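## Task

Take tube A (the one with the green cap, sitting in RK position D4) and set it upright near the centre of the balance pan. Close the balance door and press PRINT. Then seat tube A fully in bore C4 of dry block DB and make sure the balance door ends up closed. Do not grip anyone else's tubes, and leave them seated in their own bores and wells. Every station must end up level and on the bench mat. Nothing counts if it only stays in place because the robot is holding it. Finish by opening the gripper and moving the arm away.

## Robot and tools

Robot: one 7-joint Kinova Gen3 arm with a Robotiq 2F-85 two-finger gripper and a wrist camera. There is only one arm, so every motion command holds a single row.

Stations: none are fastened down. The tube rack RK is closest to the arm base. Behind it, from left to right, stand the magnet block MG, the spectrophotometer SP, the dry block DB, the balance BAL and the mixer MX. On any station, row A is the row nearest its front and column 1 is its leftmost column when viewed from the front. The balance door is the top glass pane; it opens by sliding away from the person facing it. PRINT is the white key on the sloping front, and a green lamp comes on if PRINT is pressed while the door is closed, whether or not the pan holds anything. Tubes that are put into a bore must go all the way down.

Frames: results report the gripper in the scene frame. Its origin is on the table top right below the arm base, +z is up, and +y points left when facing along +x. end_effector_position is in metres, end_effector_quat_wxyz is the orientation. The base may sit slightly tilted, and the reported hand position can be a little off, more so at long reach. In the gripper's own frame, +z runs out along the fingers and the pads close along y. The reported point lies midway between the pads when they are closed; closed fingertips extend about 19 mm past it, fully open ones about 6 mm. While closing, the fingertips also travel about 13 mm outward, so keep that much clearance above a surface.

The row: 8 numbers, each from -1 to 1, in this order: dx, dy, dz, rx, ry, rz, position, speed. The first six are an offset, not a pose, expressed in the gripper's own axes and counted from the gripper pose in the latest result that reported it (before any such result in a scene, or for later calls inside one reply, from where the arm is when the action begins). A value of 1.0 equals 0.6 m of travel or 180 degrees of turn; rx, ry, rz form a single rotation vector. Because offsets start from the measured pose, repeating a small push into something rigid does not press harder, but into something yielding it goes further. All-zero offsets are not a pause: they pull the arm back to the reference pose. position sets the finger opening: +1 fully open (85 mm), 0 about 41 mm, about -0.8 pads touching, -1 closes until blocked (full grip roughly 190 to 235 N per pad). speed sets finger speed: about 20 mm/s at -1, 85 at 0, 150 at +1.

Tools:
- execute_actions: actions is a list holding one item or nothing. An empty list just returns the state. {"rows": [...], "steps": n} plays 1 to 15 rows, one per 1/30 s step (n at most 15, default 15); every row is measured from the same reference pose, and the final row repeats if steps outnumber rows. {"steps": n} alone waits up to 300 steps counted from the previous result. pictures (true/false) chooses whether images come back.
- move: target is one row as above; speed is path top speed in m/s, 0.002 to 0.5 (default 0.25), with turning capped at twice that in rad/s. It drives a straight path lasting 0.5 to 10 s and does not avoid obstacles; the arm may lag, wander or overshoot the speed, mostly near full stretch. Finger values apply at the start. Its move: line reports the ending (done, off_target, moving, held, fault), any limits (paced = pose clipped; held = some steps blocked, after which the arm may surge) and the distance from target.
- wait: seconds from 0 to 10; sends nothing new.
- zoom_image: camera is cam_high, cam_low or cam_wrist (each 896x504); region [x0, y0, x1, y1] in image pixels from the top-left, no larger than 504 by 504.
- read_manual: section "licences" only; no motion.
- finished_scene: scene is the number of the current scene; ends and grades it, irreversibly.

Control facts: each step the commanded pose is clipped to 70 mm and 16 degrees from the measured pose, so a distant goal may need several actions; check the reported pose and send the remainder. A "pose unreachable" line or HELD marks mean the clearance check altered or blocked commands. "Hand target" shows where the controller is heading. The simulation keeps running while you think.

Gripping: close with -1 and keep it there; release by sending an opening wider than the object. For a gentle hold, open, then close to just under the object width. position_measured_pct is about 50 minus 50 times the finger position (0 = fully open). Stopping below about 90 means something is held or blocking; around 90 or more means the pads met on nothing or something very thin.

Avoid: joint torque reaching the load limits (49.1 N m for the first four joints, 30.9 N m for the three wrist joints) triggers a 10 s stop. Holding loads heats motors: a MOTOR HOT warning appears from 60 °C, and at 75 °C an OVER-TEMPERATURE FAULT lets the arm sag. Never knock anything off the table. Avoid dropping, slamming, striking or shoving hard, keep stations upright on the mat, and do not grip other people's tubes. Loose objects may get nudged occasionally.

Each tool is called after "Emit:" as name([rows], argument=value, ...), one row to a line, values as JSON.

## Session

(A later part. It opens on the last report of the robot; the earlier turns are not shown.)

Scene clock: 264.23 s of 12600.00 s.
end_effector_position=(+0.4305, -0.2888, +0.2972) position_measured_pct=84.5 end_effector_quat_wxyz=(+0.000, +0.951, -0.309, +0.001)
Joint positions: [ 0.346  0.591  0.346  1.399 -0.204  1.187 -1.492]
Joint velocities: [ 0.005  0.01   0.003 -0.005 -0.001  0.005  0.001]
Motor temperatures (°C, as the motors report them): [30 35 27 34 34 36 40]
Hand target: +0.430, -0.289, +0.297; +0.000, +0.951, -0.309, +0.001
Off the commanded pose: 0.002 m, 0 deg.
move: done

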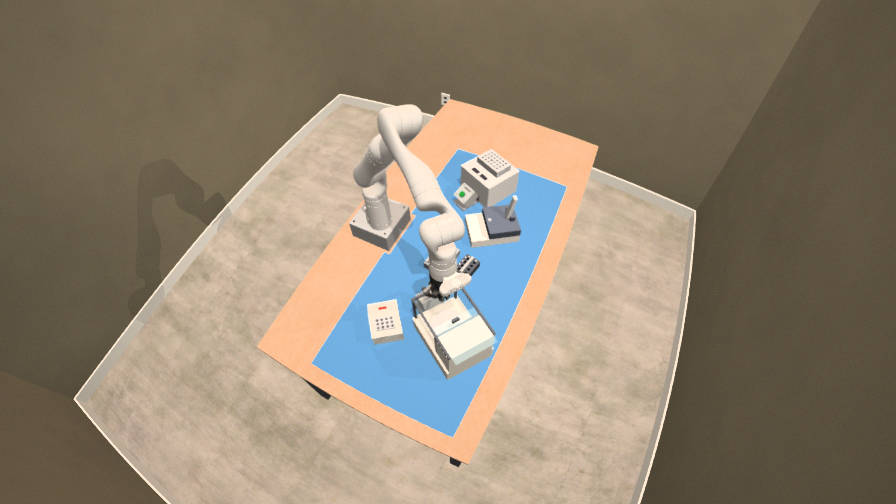

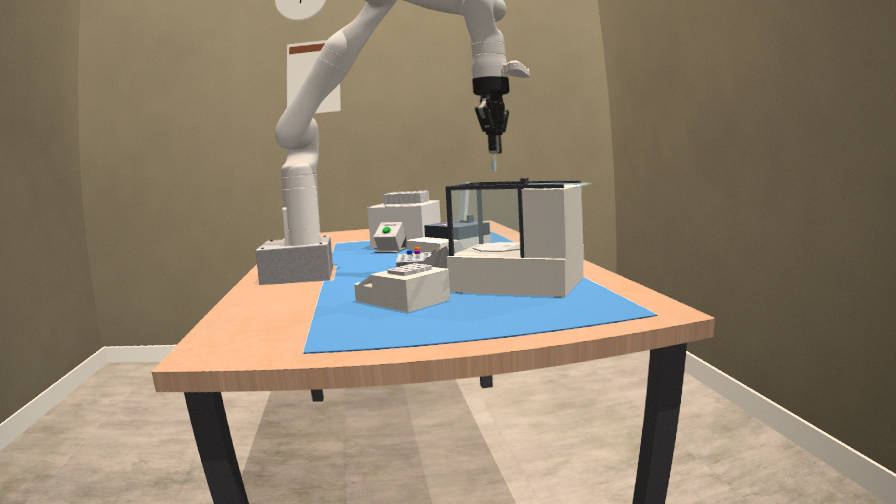

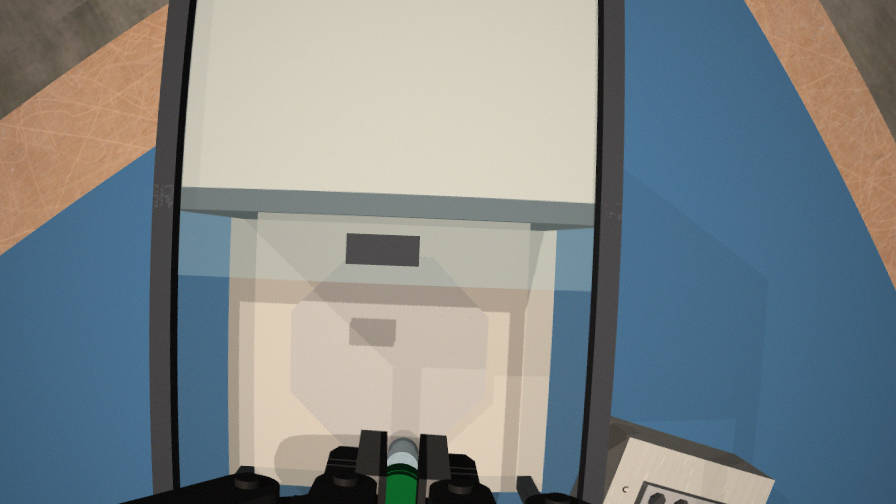

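Emit:
move(target=[0,-0.012,0.2,0,0,0,-1,-0.5], speed=0.08)

Emit:
zoom_image(camera="cam_low", region=[420,120,600,300])

Scene clock: 278.10 s of 12600.00 s.
end_effector_position=(+0.4351, -0.2834, +0.1775) position_measured_pct=84.5 end_effector_quat_wxyz=(+0.000, +0.951, -0.309, +0.001)
Joint positions: [ 0.356  0.741  0.3    1.554 -0.258  0.886 -1.46 ]
Joint velocities: [ 0.001  0.004 -0.     0.002  0.001 -0.001  0.001]
Motor temperatures (°C, as the motors report them): [30 36 27 34 34 36 40]
Hand target: +0.435, -0.283, +0.177; +0.000, +0.951, -0.309, +0.001
Off the commanded pose: 0.000 m, 0 deg.
move: done

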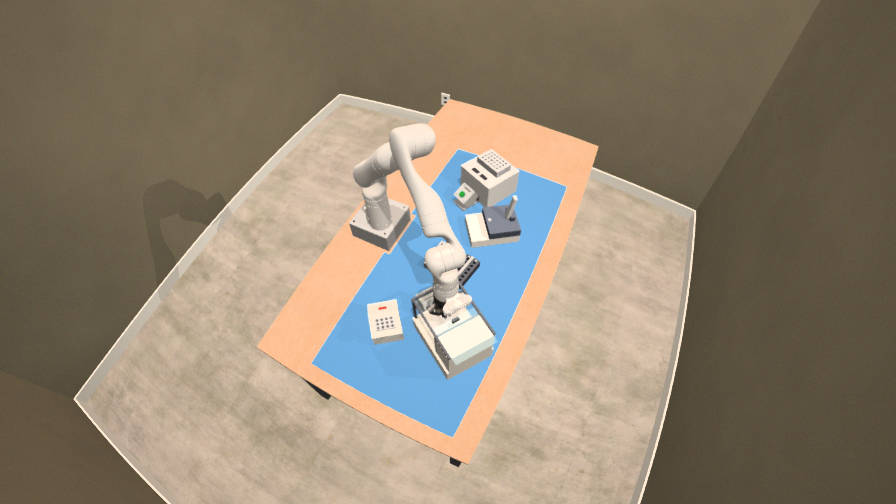

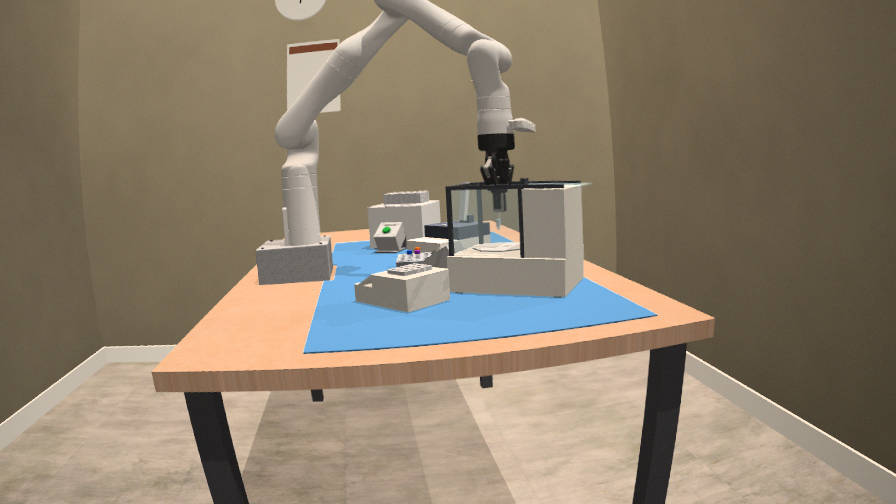

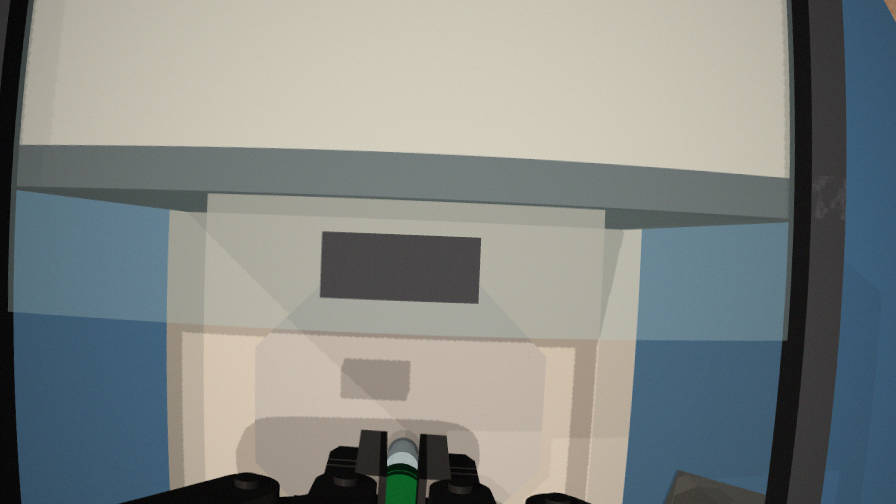

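Region (420, 120, 600, 300) of cam_low's 896x504 image, scaled by 2.800, with more detail than that image has.

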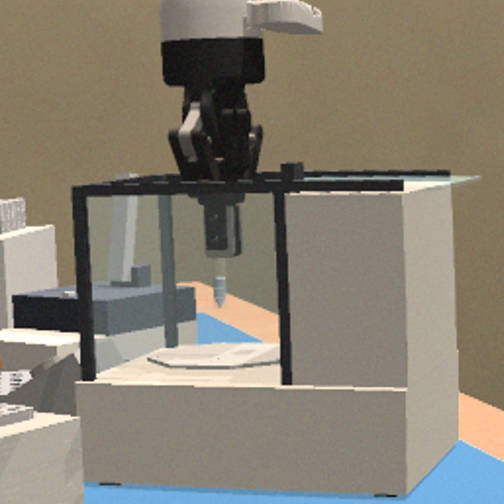

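Emit:
move(target=[0,0,0.05,0,0,0,-1,-0.5], speed=0.03)

Emit:
zoom_image(camera="cam_low", region=[450,180,550,280])

Scene clock: 283.50 s of 12600.00 s.
end_effector_position=(+0.4353, -0.2835, +0.1477) position_measured_pct=84.5 end_effector_quat_wxyz=(+0.001, +0.951, -0.309, +0.001)
Joint positions: [ 0.366  0.788  0.284  1.576 -0.274  0.817 -1.448]
Joint velocities: [ 0.001  0.003 -0.002  0.002  0.001 -0.001 -0.001]
Motor temperatures (°C, as the motors report them): [30 36 27 34 34 36 40]
Hand target: +0.435, -0.284, +0.148; +0.001, +0.951, -0.309, +0.001
Off the commanded pose: 0.000 m, 0 deg.
move: done

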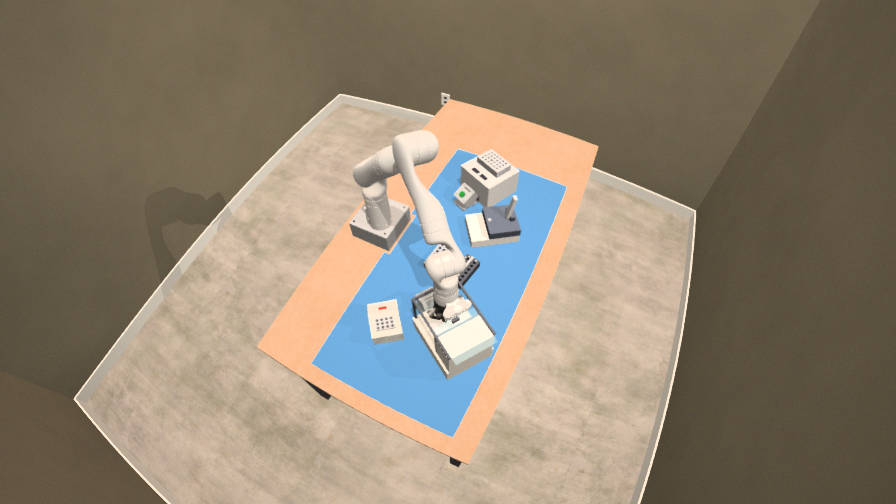

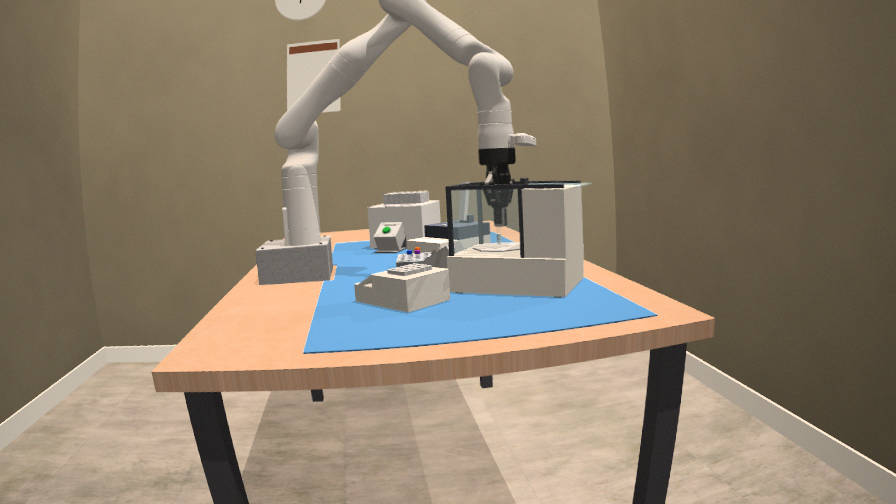

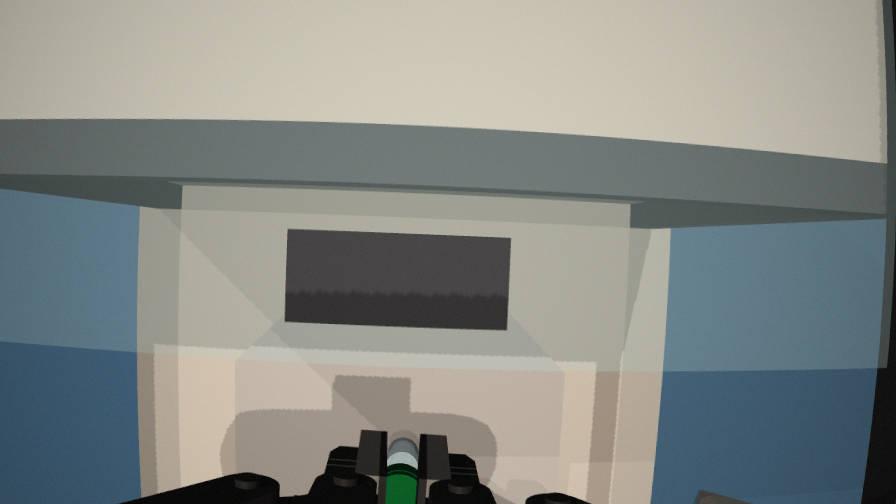

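Region (450, 180, 550, 280) of cam_low's 896x504 image, scaled by 5.040, with more detail than that image has.

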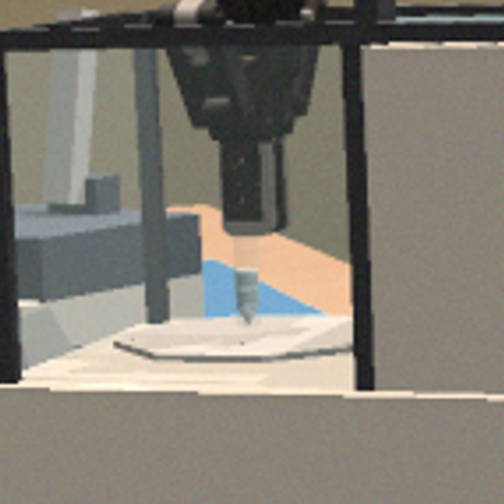

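Emit:
move(target=[0,0,0.0095,0,0,0,-1,-0.5], speed=0.01)

Emit:
zoom_image(camera="cam_low", region=[450,180,550,280])

Scene clock: 288.37 s of 12600.00 s.
end_effector_position=(+0.4355, -0.2837, +0.1430) position_measured_pct=84.5 end_effector_quat_wxyz=(+0.001, +0.951, -0.309, +0.002)
Joint positions: [ 0.368  0.795  0.281  1.579 -0.276  0.806 -1.446]
Joint velocities: [ 0.    -0.     0.001  0.001 -0.001 -0.003 -0.001]
Motor temperatures (°C, as the motors report them): [30 36 27 34 34 36 40]
Hand target: +0.435, -0.284, +0.142; +0.001, +0.951, -0.309, +0.001
Off the commanded pose: 0.001 m, 0 deg.
move: done

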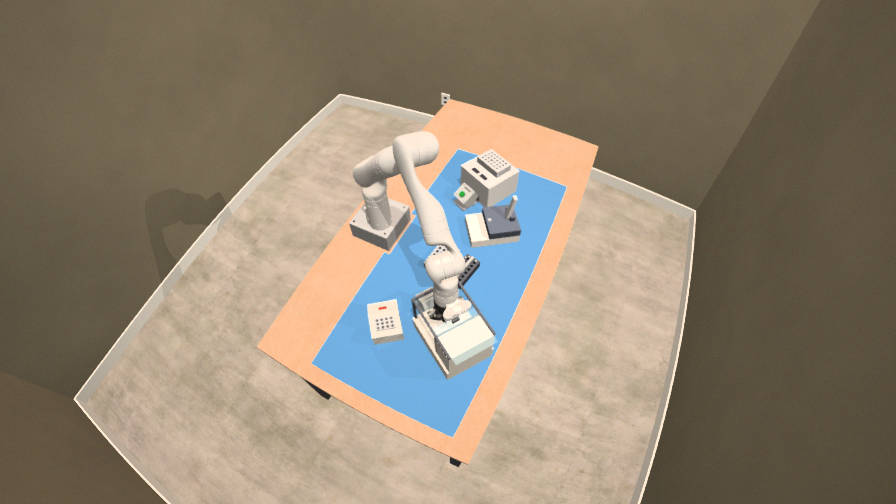

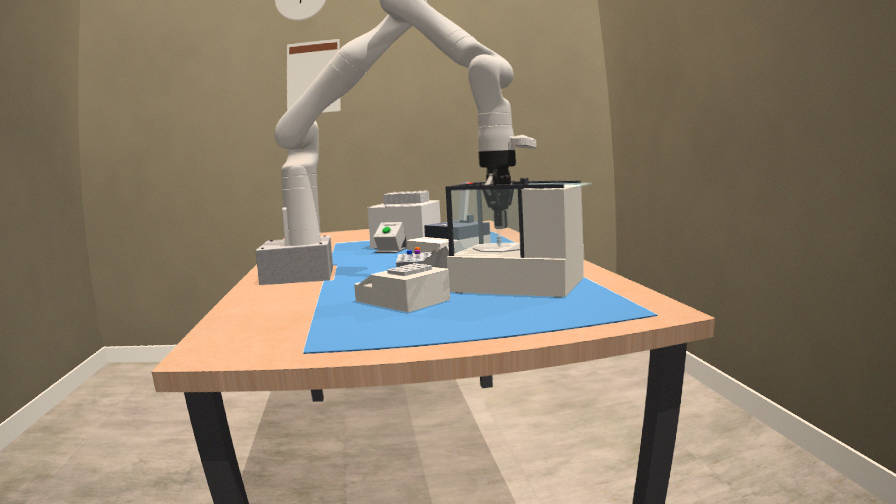

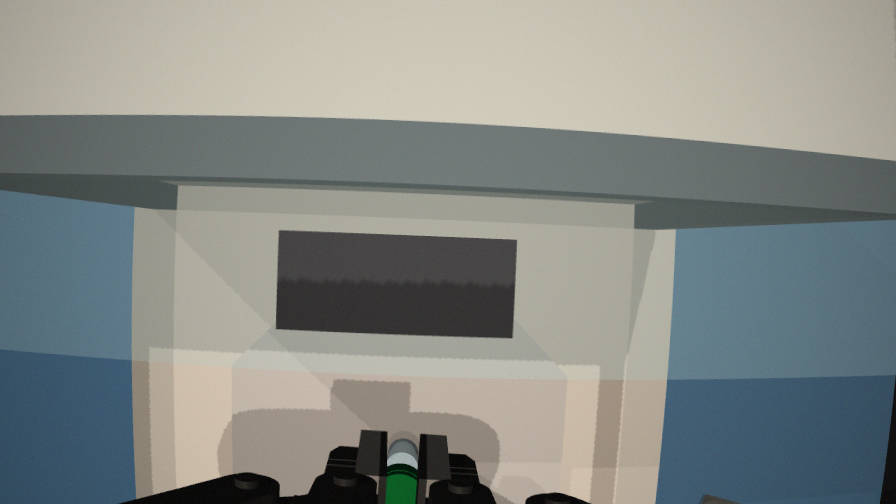

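Region (450, 180, 550, 280) of cam_low's 896x504 image, scaled by 5.040, with more detail than that image has.

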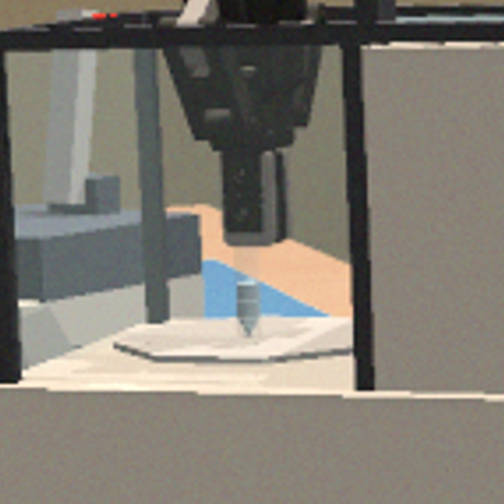

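Emit:
move(target=[0,0,-0.001,0,0,0,-0.2,-0.5], speed=0.01)

Emit:
move(target=[0,0,-0.2,0,0,0,-0.2,-0.5], speed=0.08)

Emit:
zoom_image(camera="cam_low", region=[450,180,550,280])

Scene clock: 296.93 s of 12600.00 s.
end_effector_position=(+0.4355, -0.2837, +0.1436) position_measured_pct=59.9 end_effector_quat_wxyz=(+0.001, +0.951, -0.309, +0.002)
Joint positions: [ 0.367  0.794  0.281  1.579 -0.276  0.807 -1.446]
Joint velocities: [-0.     0.     0.002  0.     0.001  0.    -0.   ]
Motor temperatures (°C, as the motors report them): [30 36 27 34 34 36 40]
Hand target: +0.435, -0.284, +0.144; +0.001, +0.951, -0.309, +0.002
Off the commanded pose: 0.000 m, 0 deg.
move: done

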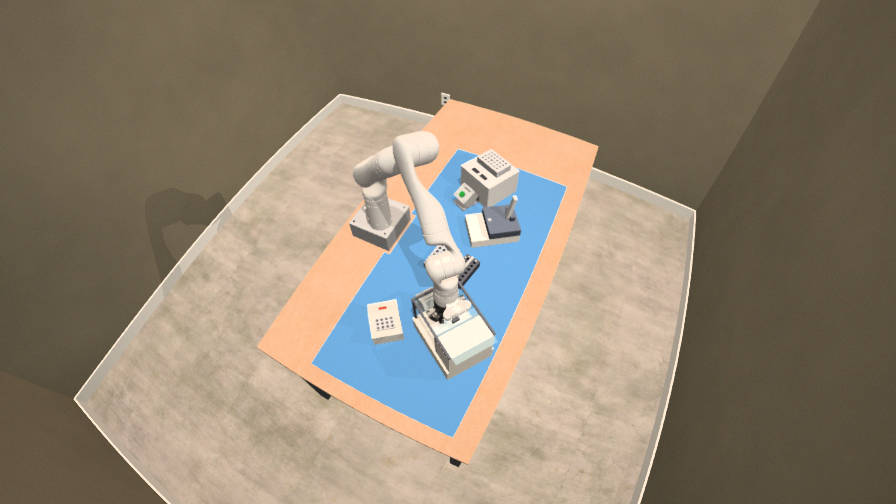

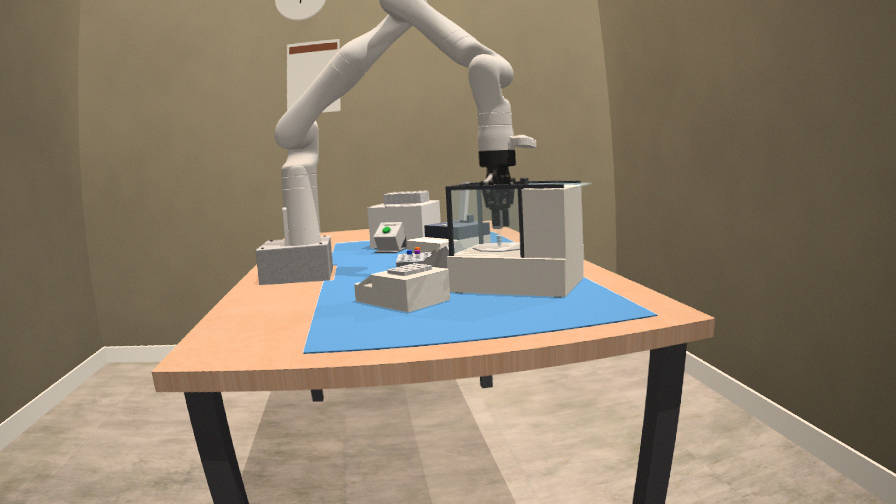

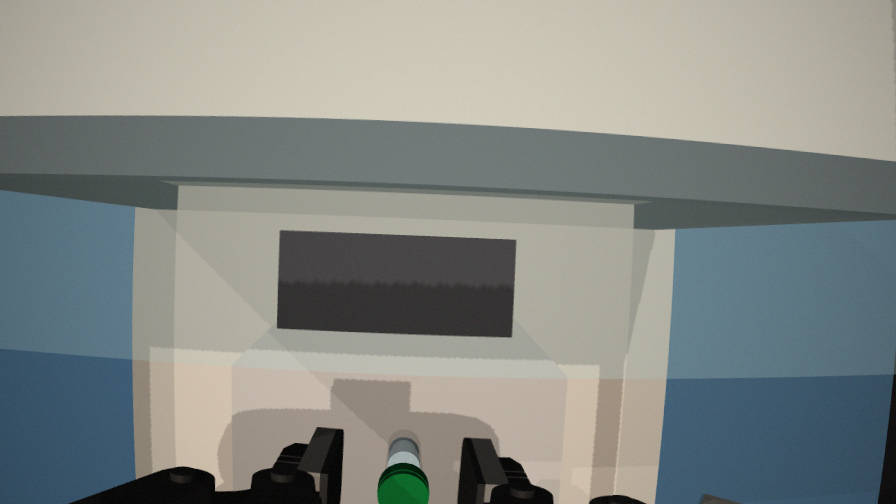

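Scene clock: 298.80 s of 12600.00 s.
end_effector_position=(+0.4349, -0.2832, +0.2633) position_measured_pct=59.9 end_effector_quat_wxyz=(+0.000, +0.951, -0.309, +0.002)
Joint positions: [ 0.337  0.626  0.335  1.454 -0.217  1.096 -1.494]
Joint velocities: [-0.001 -0.002  0.001 -0.002 -0.     0.004 -0.001]
Motor temperatures (°C, as the motors report them): [30 36 27 34 34 36 40]
Hand target: +0.435, -0.283, +0.263; +0.000, +0.951, -0.309, +0.002
Off the commanded pose: 0.000 m, 0 deg.
move: done

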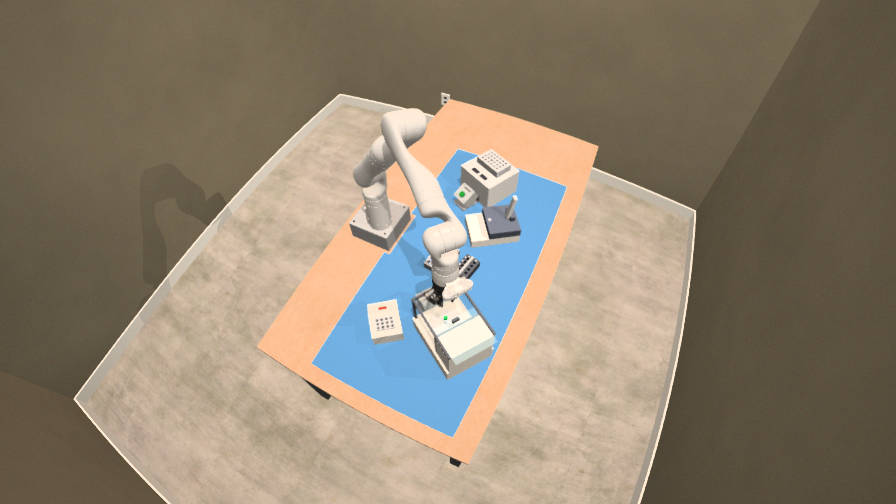

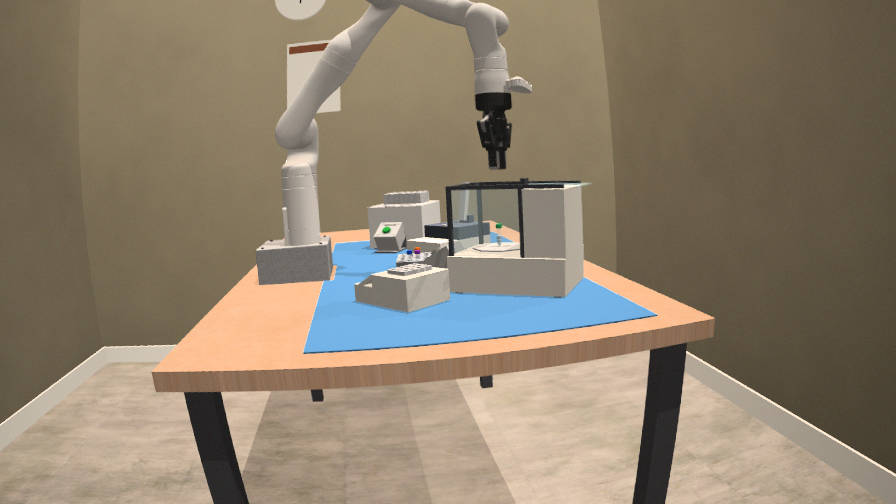

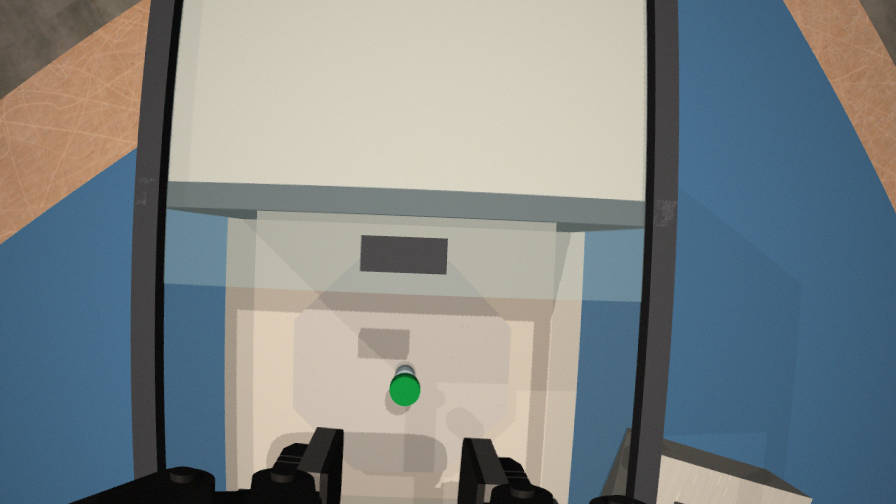

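Region (450, 180, 550, 280) of cam_low's 896x504 image, scaled by 5.040, with more detail than that image has.

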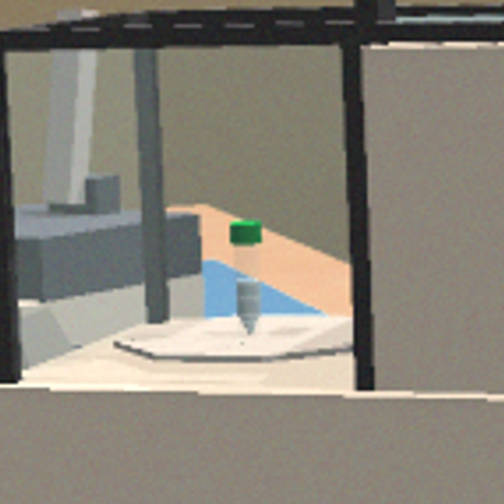

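Emit:
move(target=[0.142,0,0,0,0,0,-1,0.5], speed=0.15)

Emit:
move(target=[0,0,0.038,0,0,0,-1,0.5], speed=0.04)

Emit:
move(target=[-0.222,0,0,0,0,0,-1,0.5], speed=0.04)

Scene clock: 309.77 s of 12600.00 s.
end_effector_position=(+0.5042, -0.3329, +0.2644) position_measured_pct=91.7 end_effector_quat_wxyz=(+0.000, +0.951, -0.309, +0.002)
Joint positions: [ 0.402  0.821  0.327  1.071 -0.247  1.283 -1.506]
Joint velocities: [ 0.004  0.012  0.003 -0.011 -0.     0.007 -0.002]
Motor temperatures (°C, as the motors report them): [30 36 27 34 34 36 40]
Hand target: +0.504, -0.333, +0.264; +0.000, +0.951, -0.309, +0.002
Off the commanded pose: 0.001 m, 0 deg.
move: done

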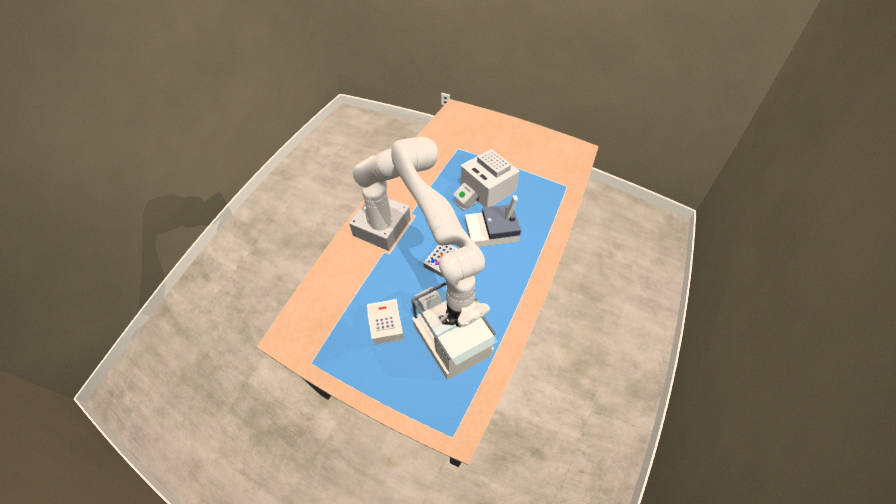

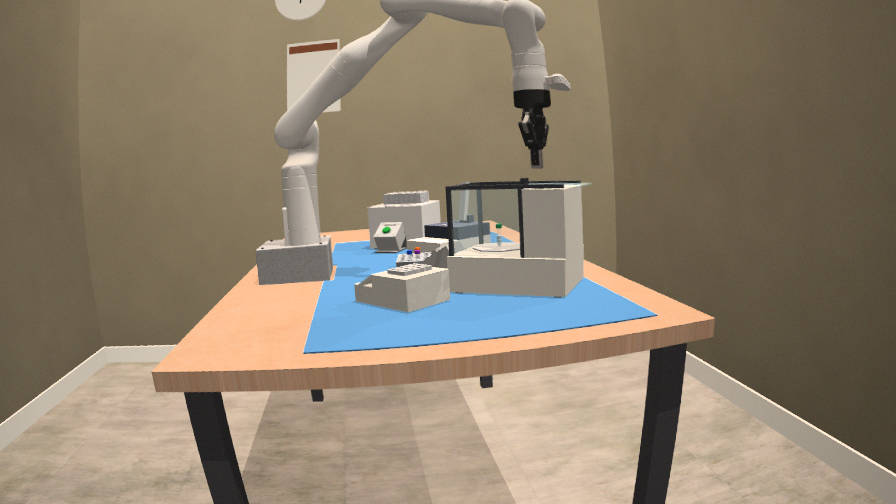

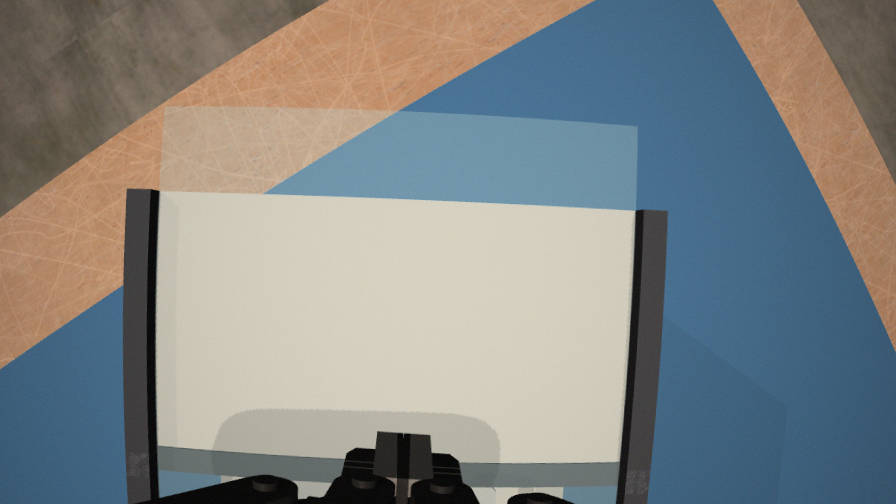

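Scene clock: 310.63 s of 12600.00 s.
end_effector_position=(+0.5044, -0.3330, +0.2417) position_measured_pct=91.7 end_effector_quat_wxyz=(+0.001, +0.951, -0.309, +0.002)
Joint positions: [ 0.402  0.841  0.321  1.107 -0.252  1.227 -1.5  ]
Joint velocities: [ 0.     0.001 -0.     0.003  0.    -0.005  0.001]
Motor temperatures (°C, as the motors report them): [30 36 27 34 34 36 40]
Hand target: +0.504, -0.333, +0.242; +0.001, +0.951, -0.309, +0.002
Off the commanded pose: 0.000 m, 0 deg.
move: done

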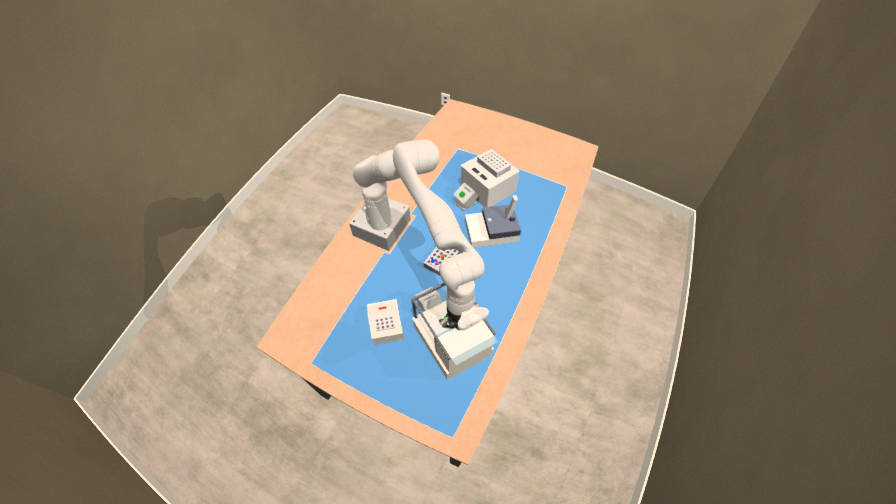

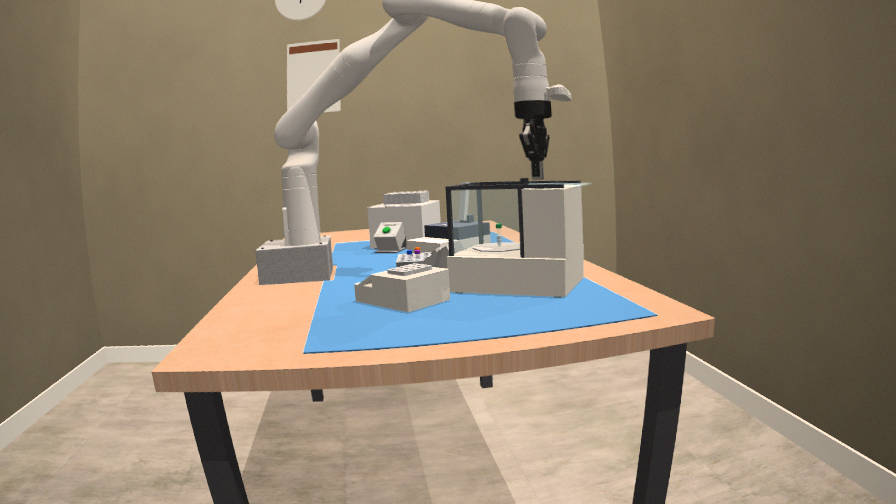

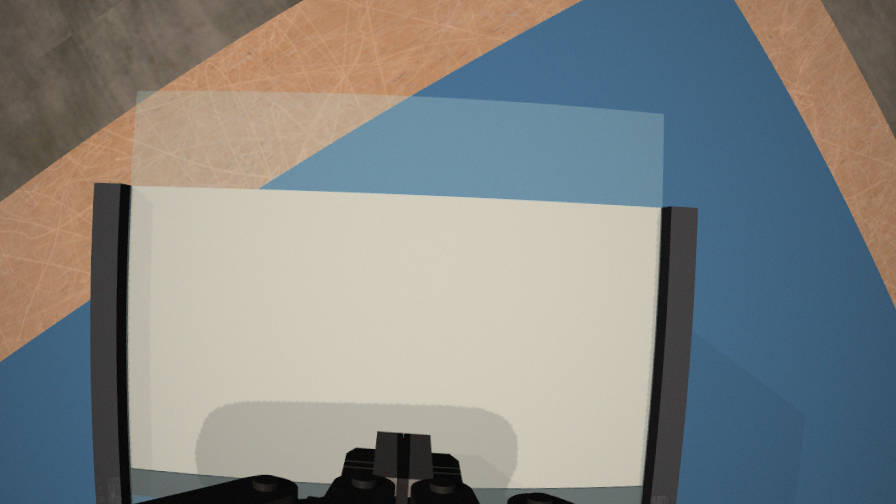

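Scene clock: 314.23 s of 12600.00 s.
end_effector_position=(+0.3979, -0.2565, +0.2412) position_measured_pct=91.7 end_effector_quat_wxyz=(+0.001, +0.951, -0.309, +0.005)
Joint positions: [ 0.307  0.557  0.334  1.664 -0.214  0.949 -1.489]
Joint velocities: [-0.003 -0.008 -0.001  0.005  0.001 -0.007 -0.001]
Motor temperatures (°C, as the motors report them): [30 36 27 34 34 36 40]
Hand target: +0.396, -0.255, +0.241; +0.000, +0.951, -0.309, +0.002
Off the commanded pose: 0.002 m, 0 deg.
move: done

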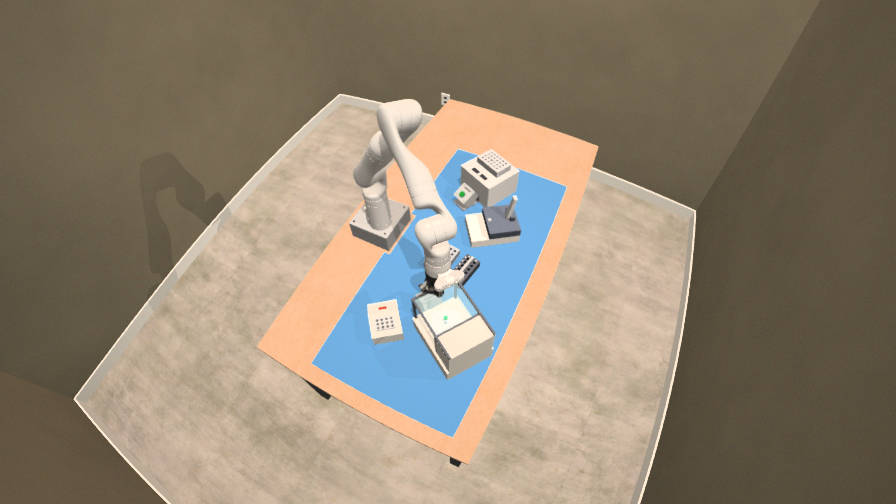

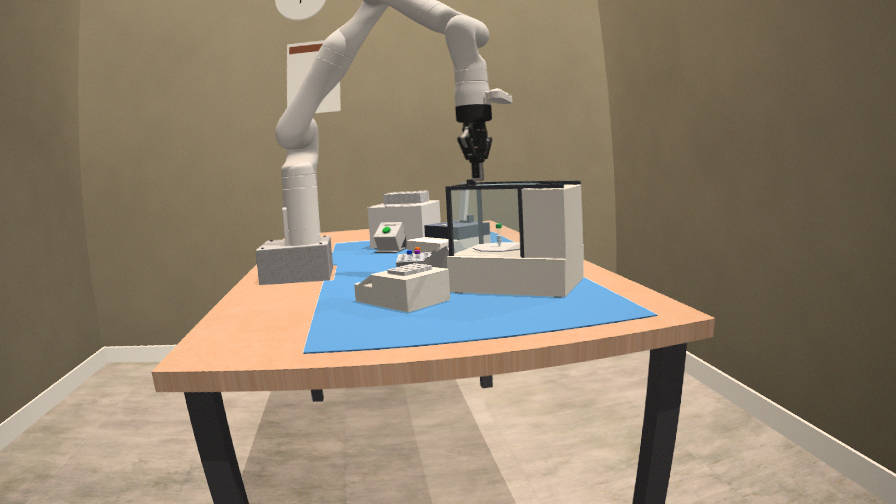

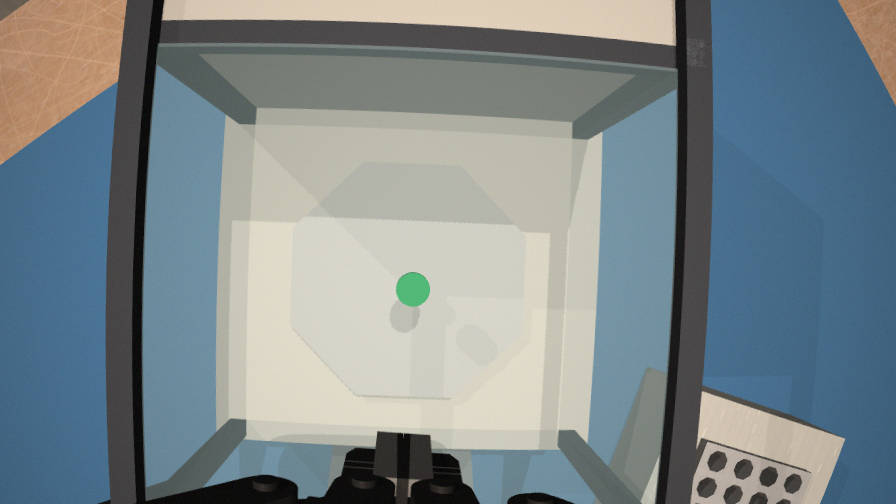

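Emit:
move(target=[0.005,0,-0.05,0,0,0,-1,0.5], speed=0.08)

Emit:
move(target=[-0.177,0.008,0.03,0,0,0,-1,0.5], speed=0.15)

Scene clock: 327.43 s of 12600.00 s.
end_effector_position=(+0.4000, -0.2580, +0.2710) position_measured_pct=91.7 end_effector_quat_wxyz=(+0.001, +0.951, -0.309, +0.005)
Joint positions: [ 0.3    0.523  0.346  1.611 -0.198  1.034 -1.503]
Joint velocities: [-0.001 -0.002  0.001 -0.005  0.001  0.003 -0.001]
Motor temperatures (°C, as the motors report them): [30 36 27 34 34 36 40]
Hand target: +0.400, -0.258, +0.271; +0.001, +0.951, -0.309, +0.005
Off the commanded pose: 0.000 m, 0 deg.
move: done

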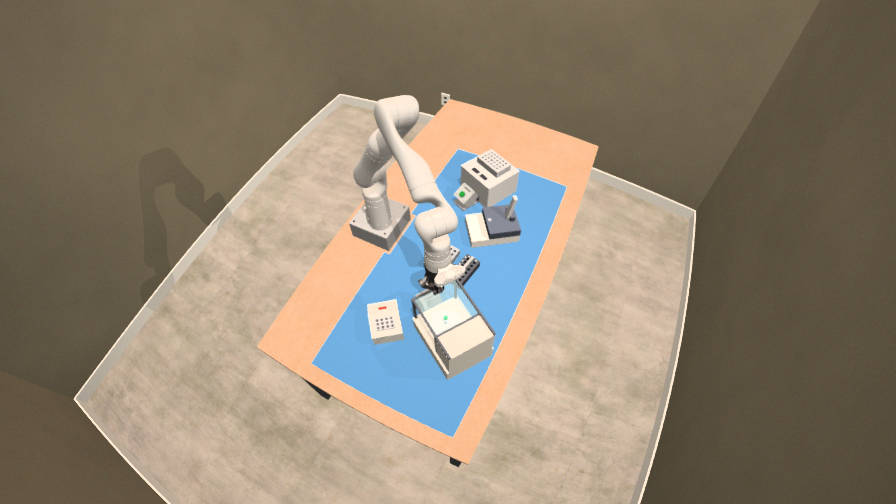

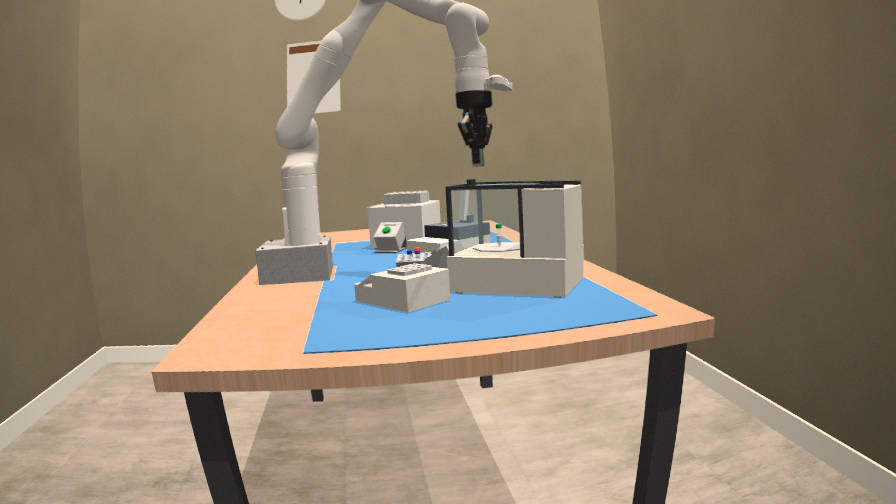

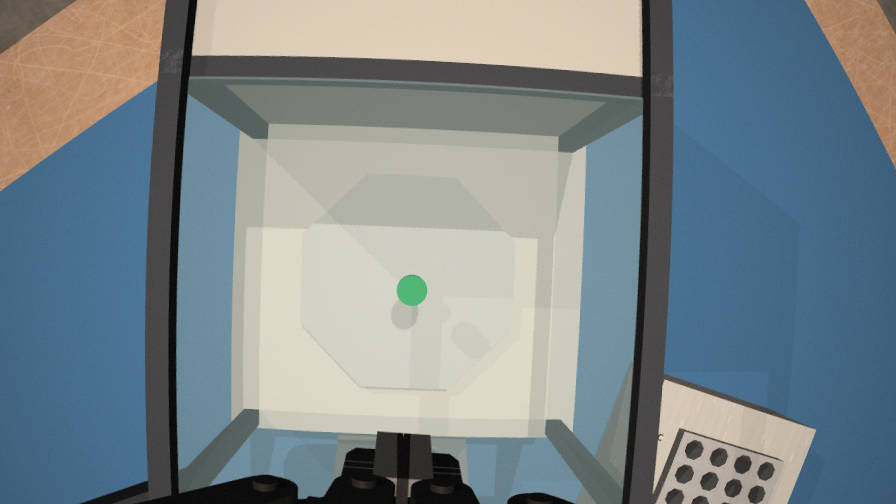

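Scene clock: 328.60 s of 12600.00 s.
end_effector_position=(+0.3110, -0.2001, +0.2514) position_measured_pct=91.7 end_effector_quat_wxyz=(+0.001, +0.951, -0.309, +0.004)
Joint positions: [ 0.233  0.338  0.356  1.989 -0.155  0.834 -1.532]
Joint velocities: [-0.004 -0.01  -0.001  0.007  0.002 -0.003 -0.002]
Motor temperatures (°C, as the motors report them): [30 36 27 34 34 36 40]
Hand target: +0.311, -0.200, +0.252; +0.001, +0.951, -0.309, +0.005
Off the commanded pose: 0.001 m, 0 deg.
move: done

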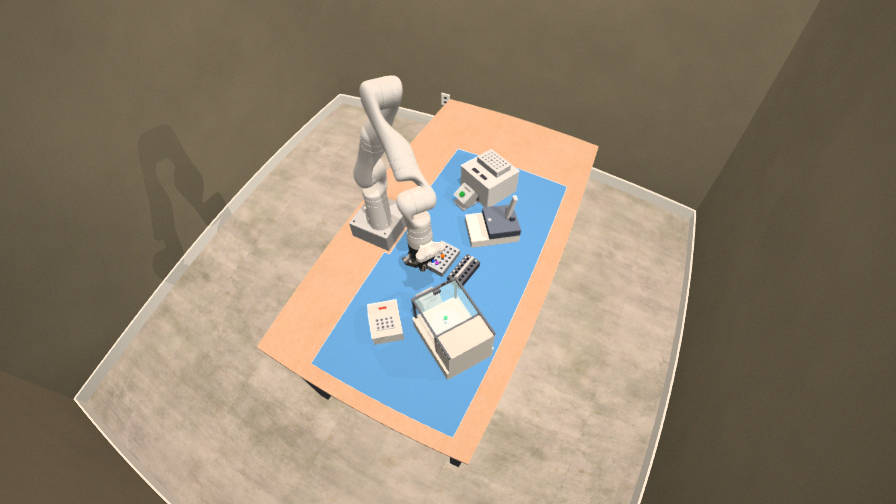

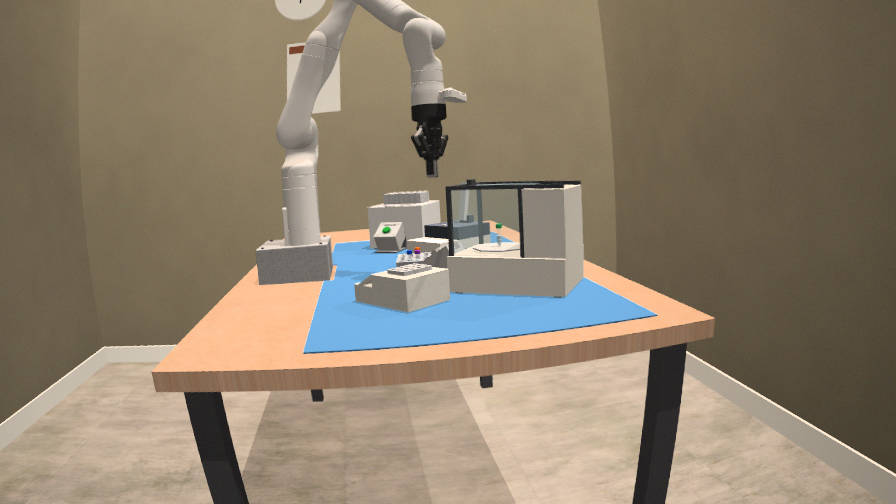

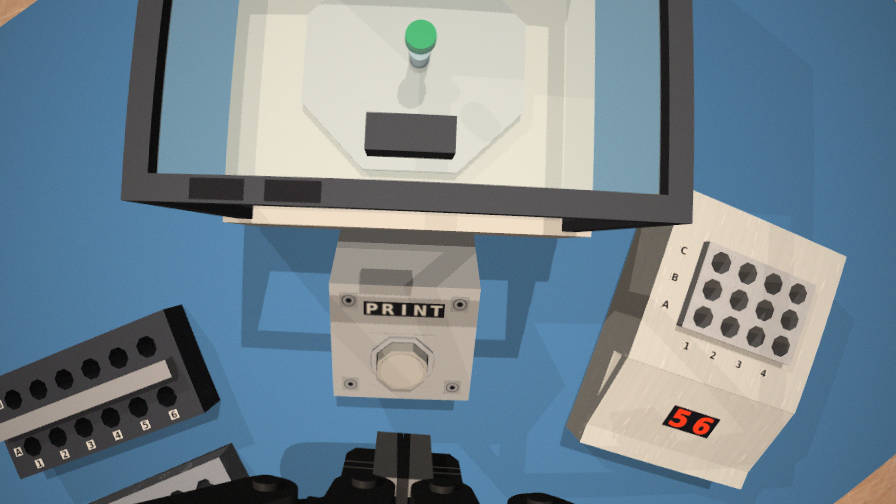

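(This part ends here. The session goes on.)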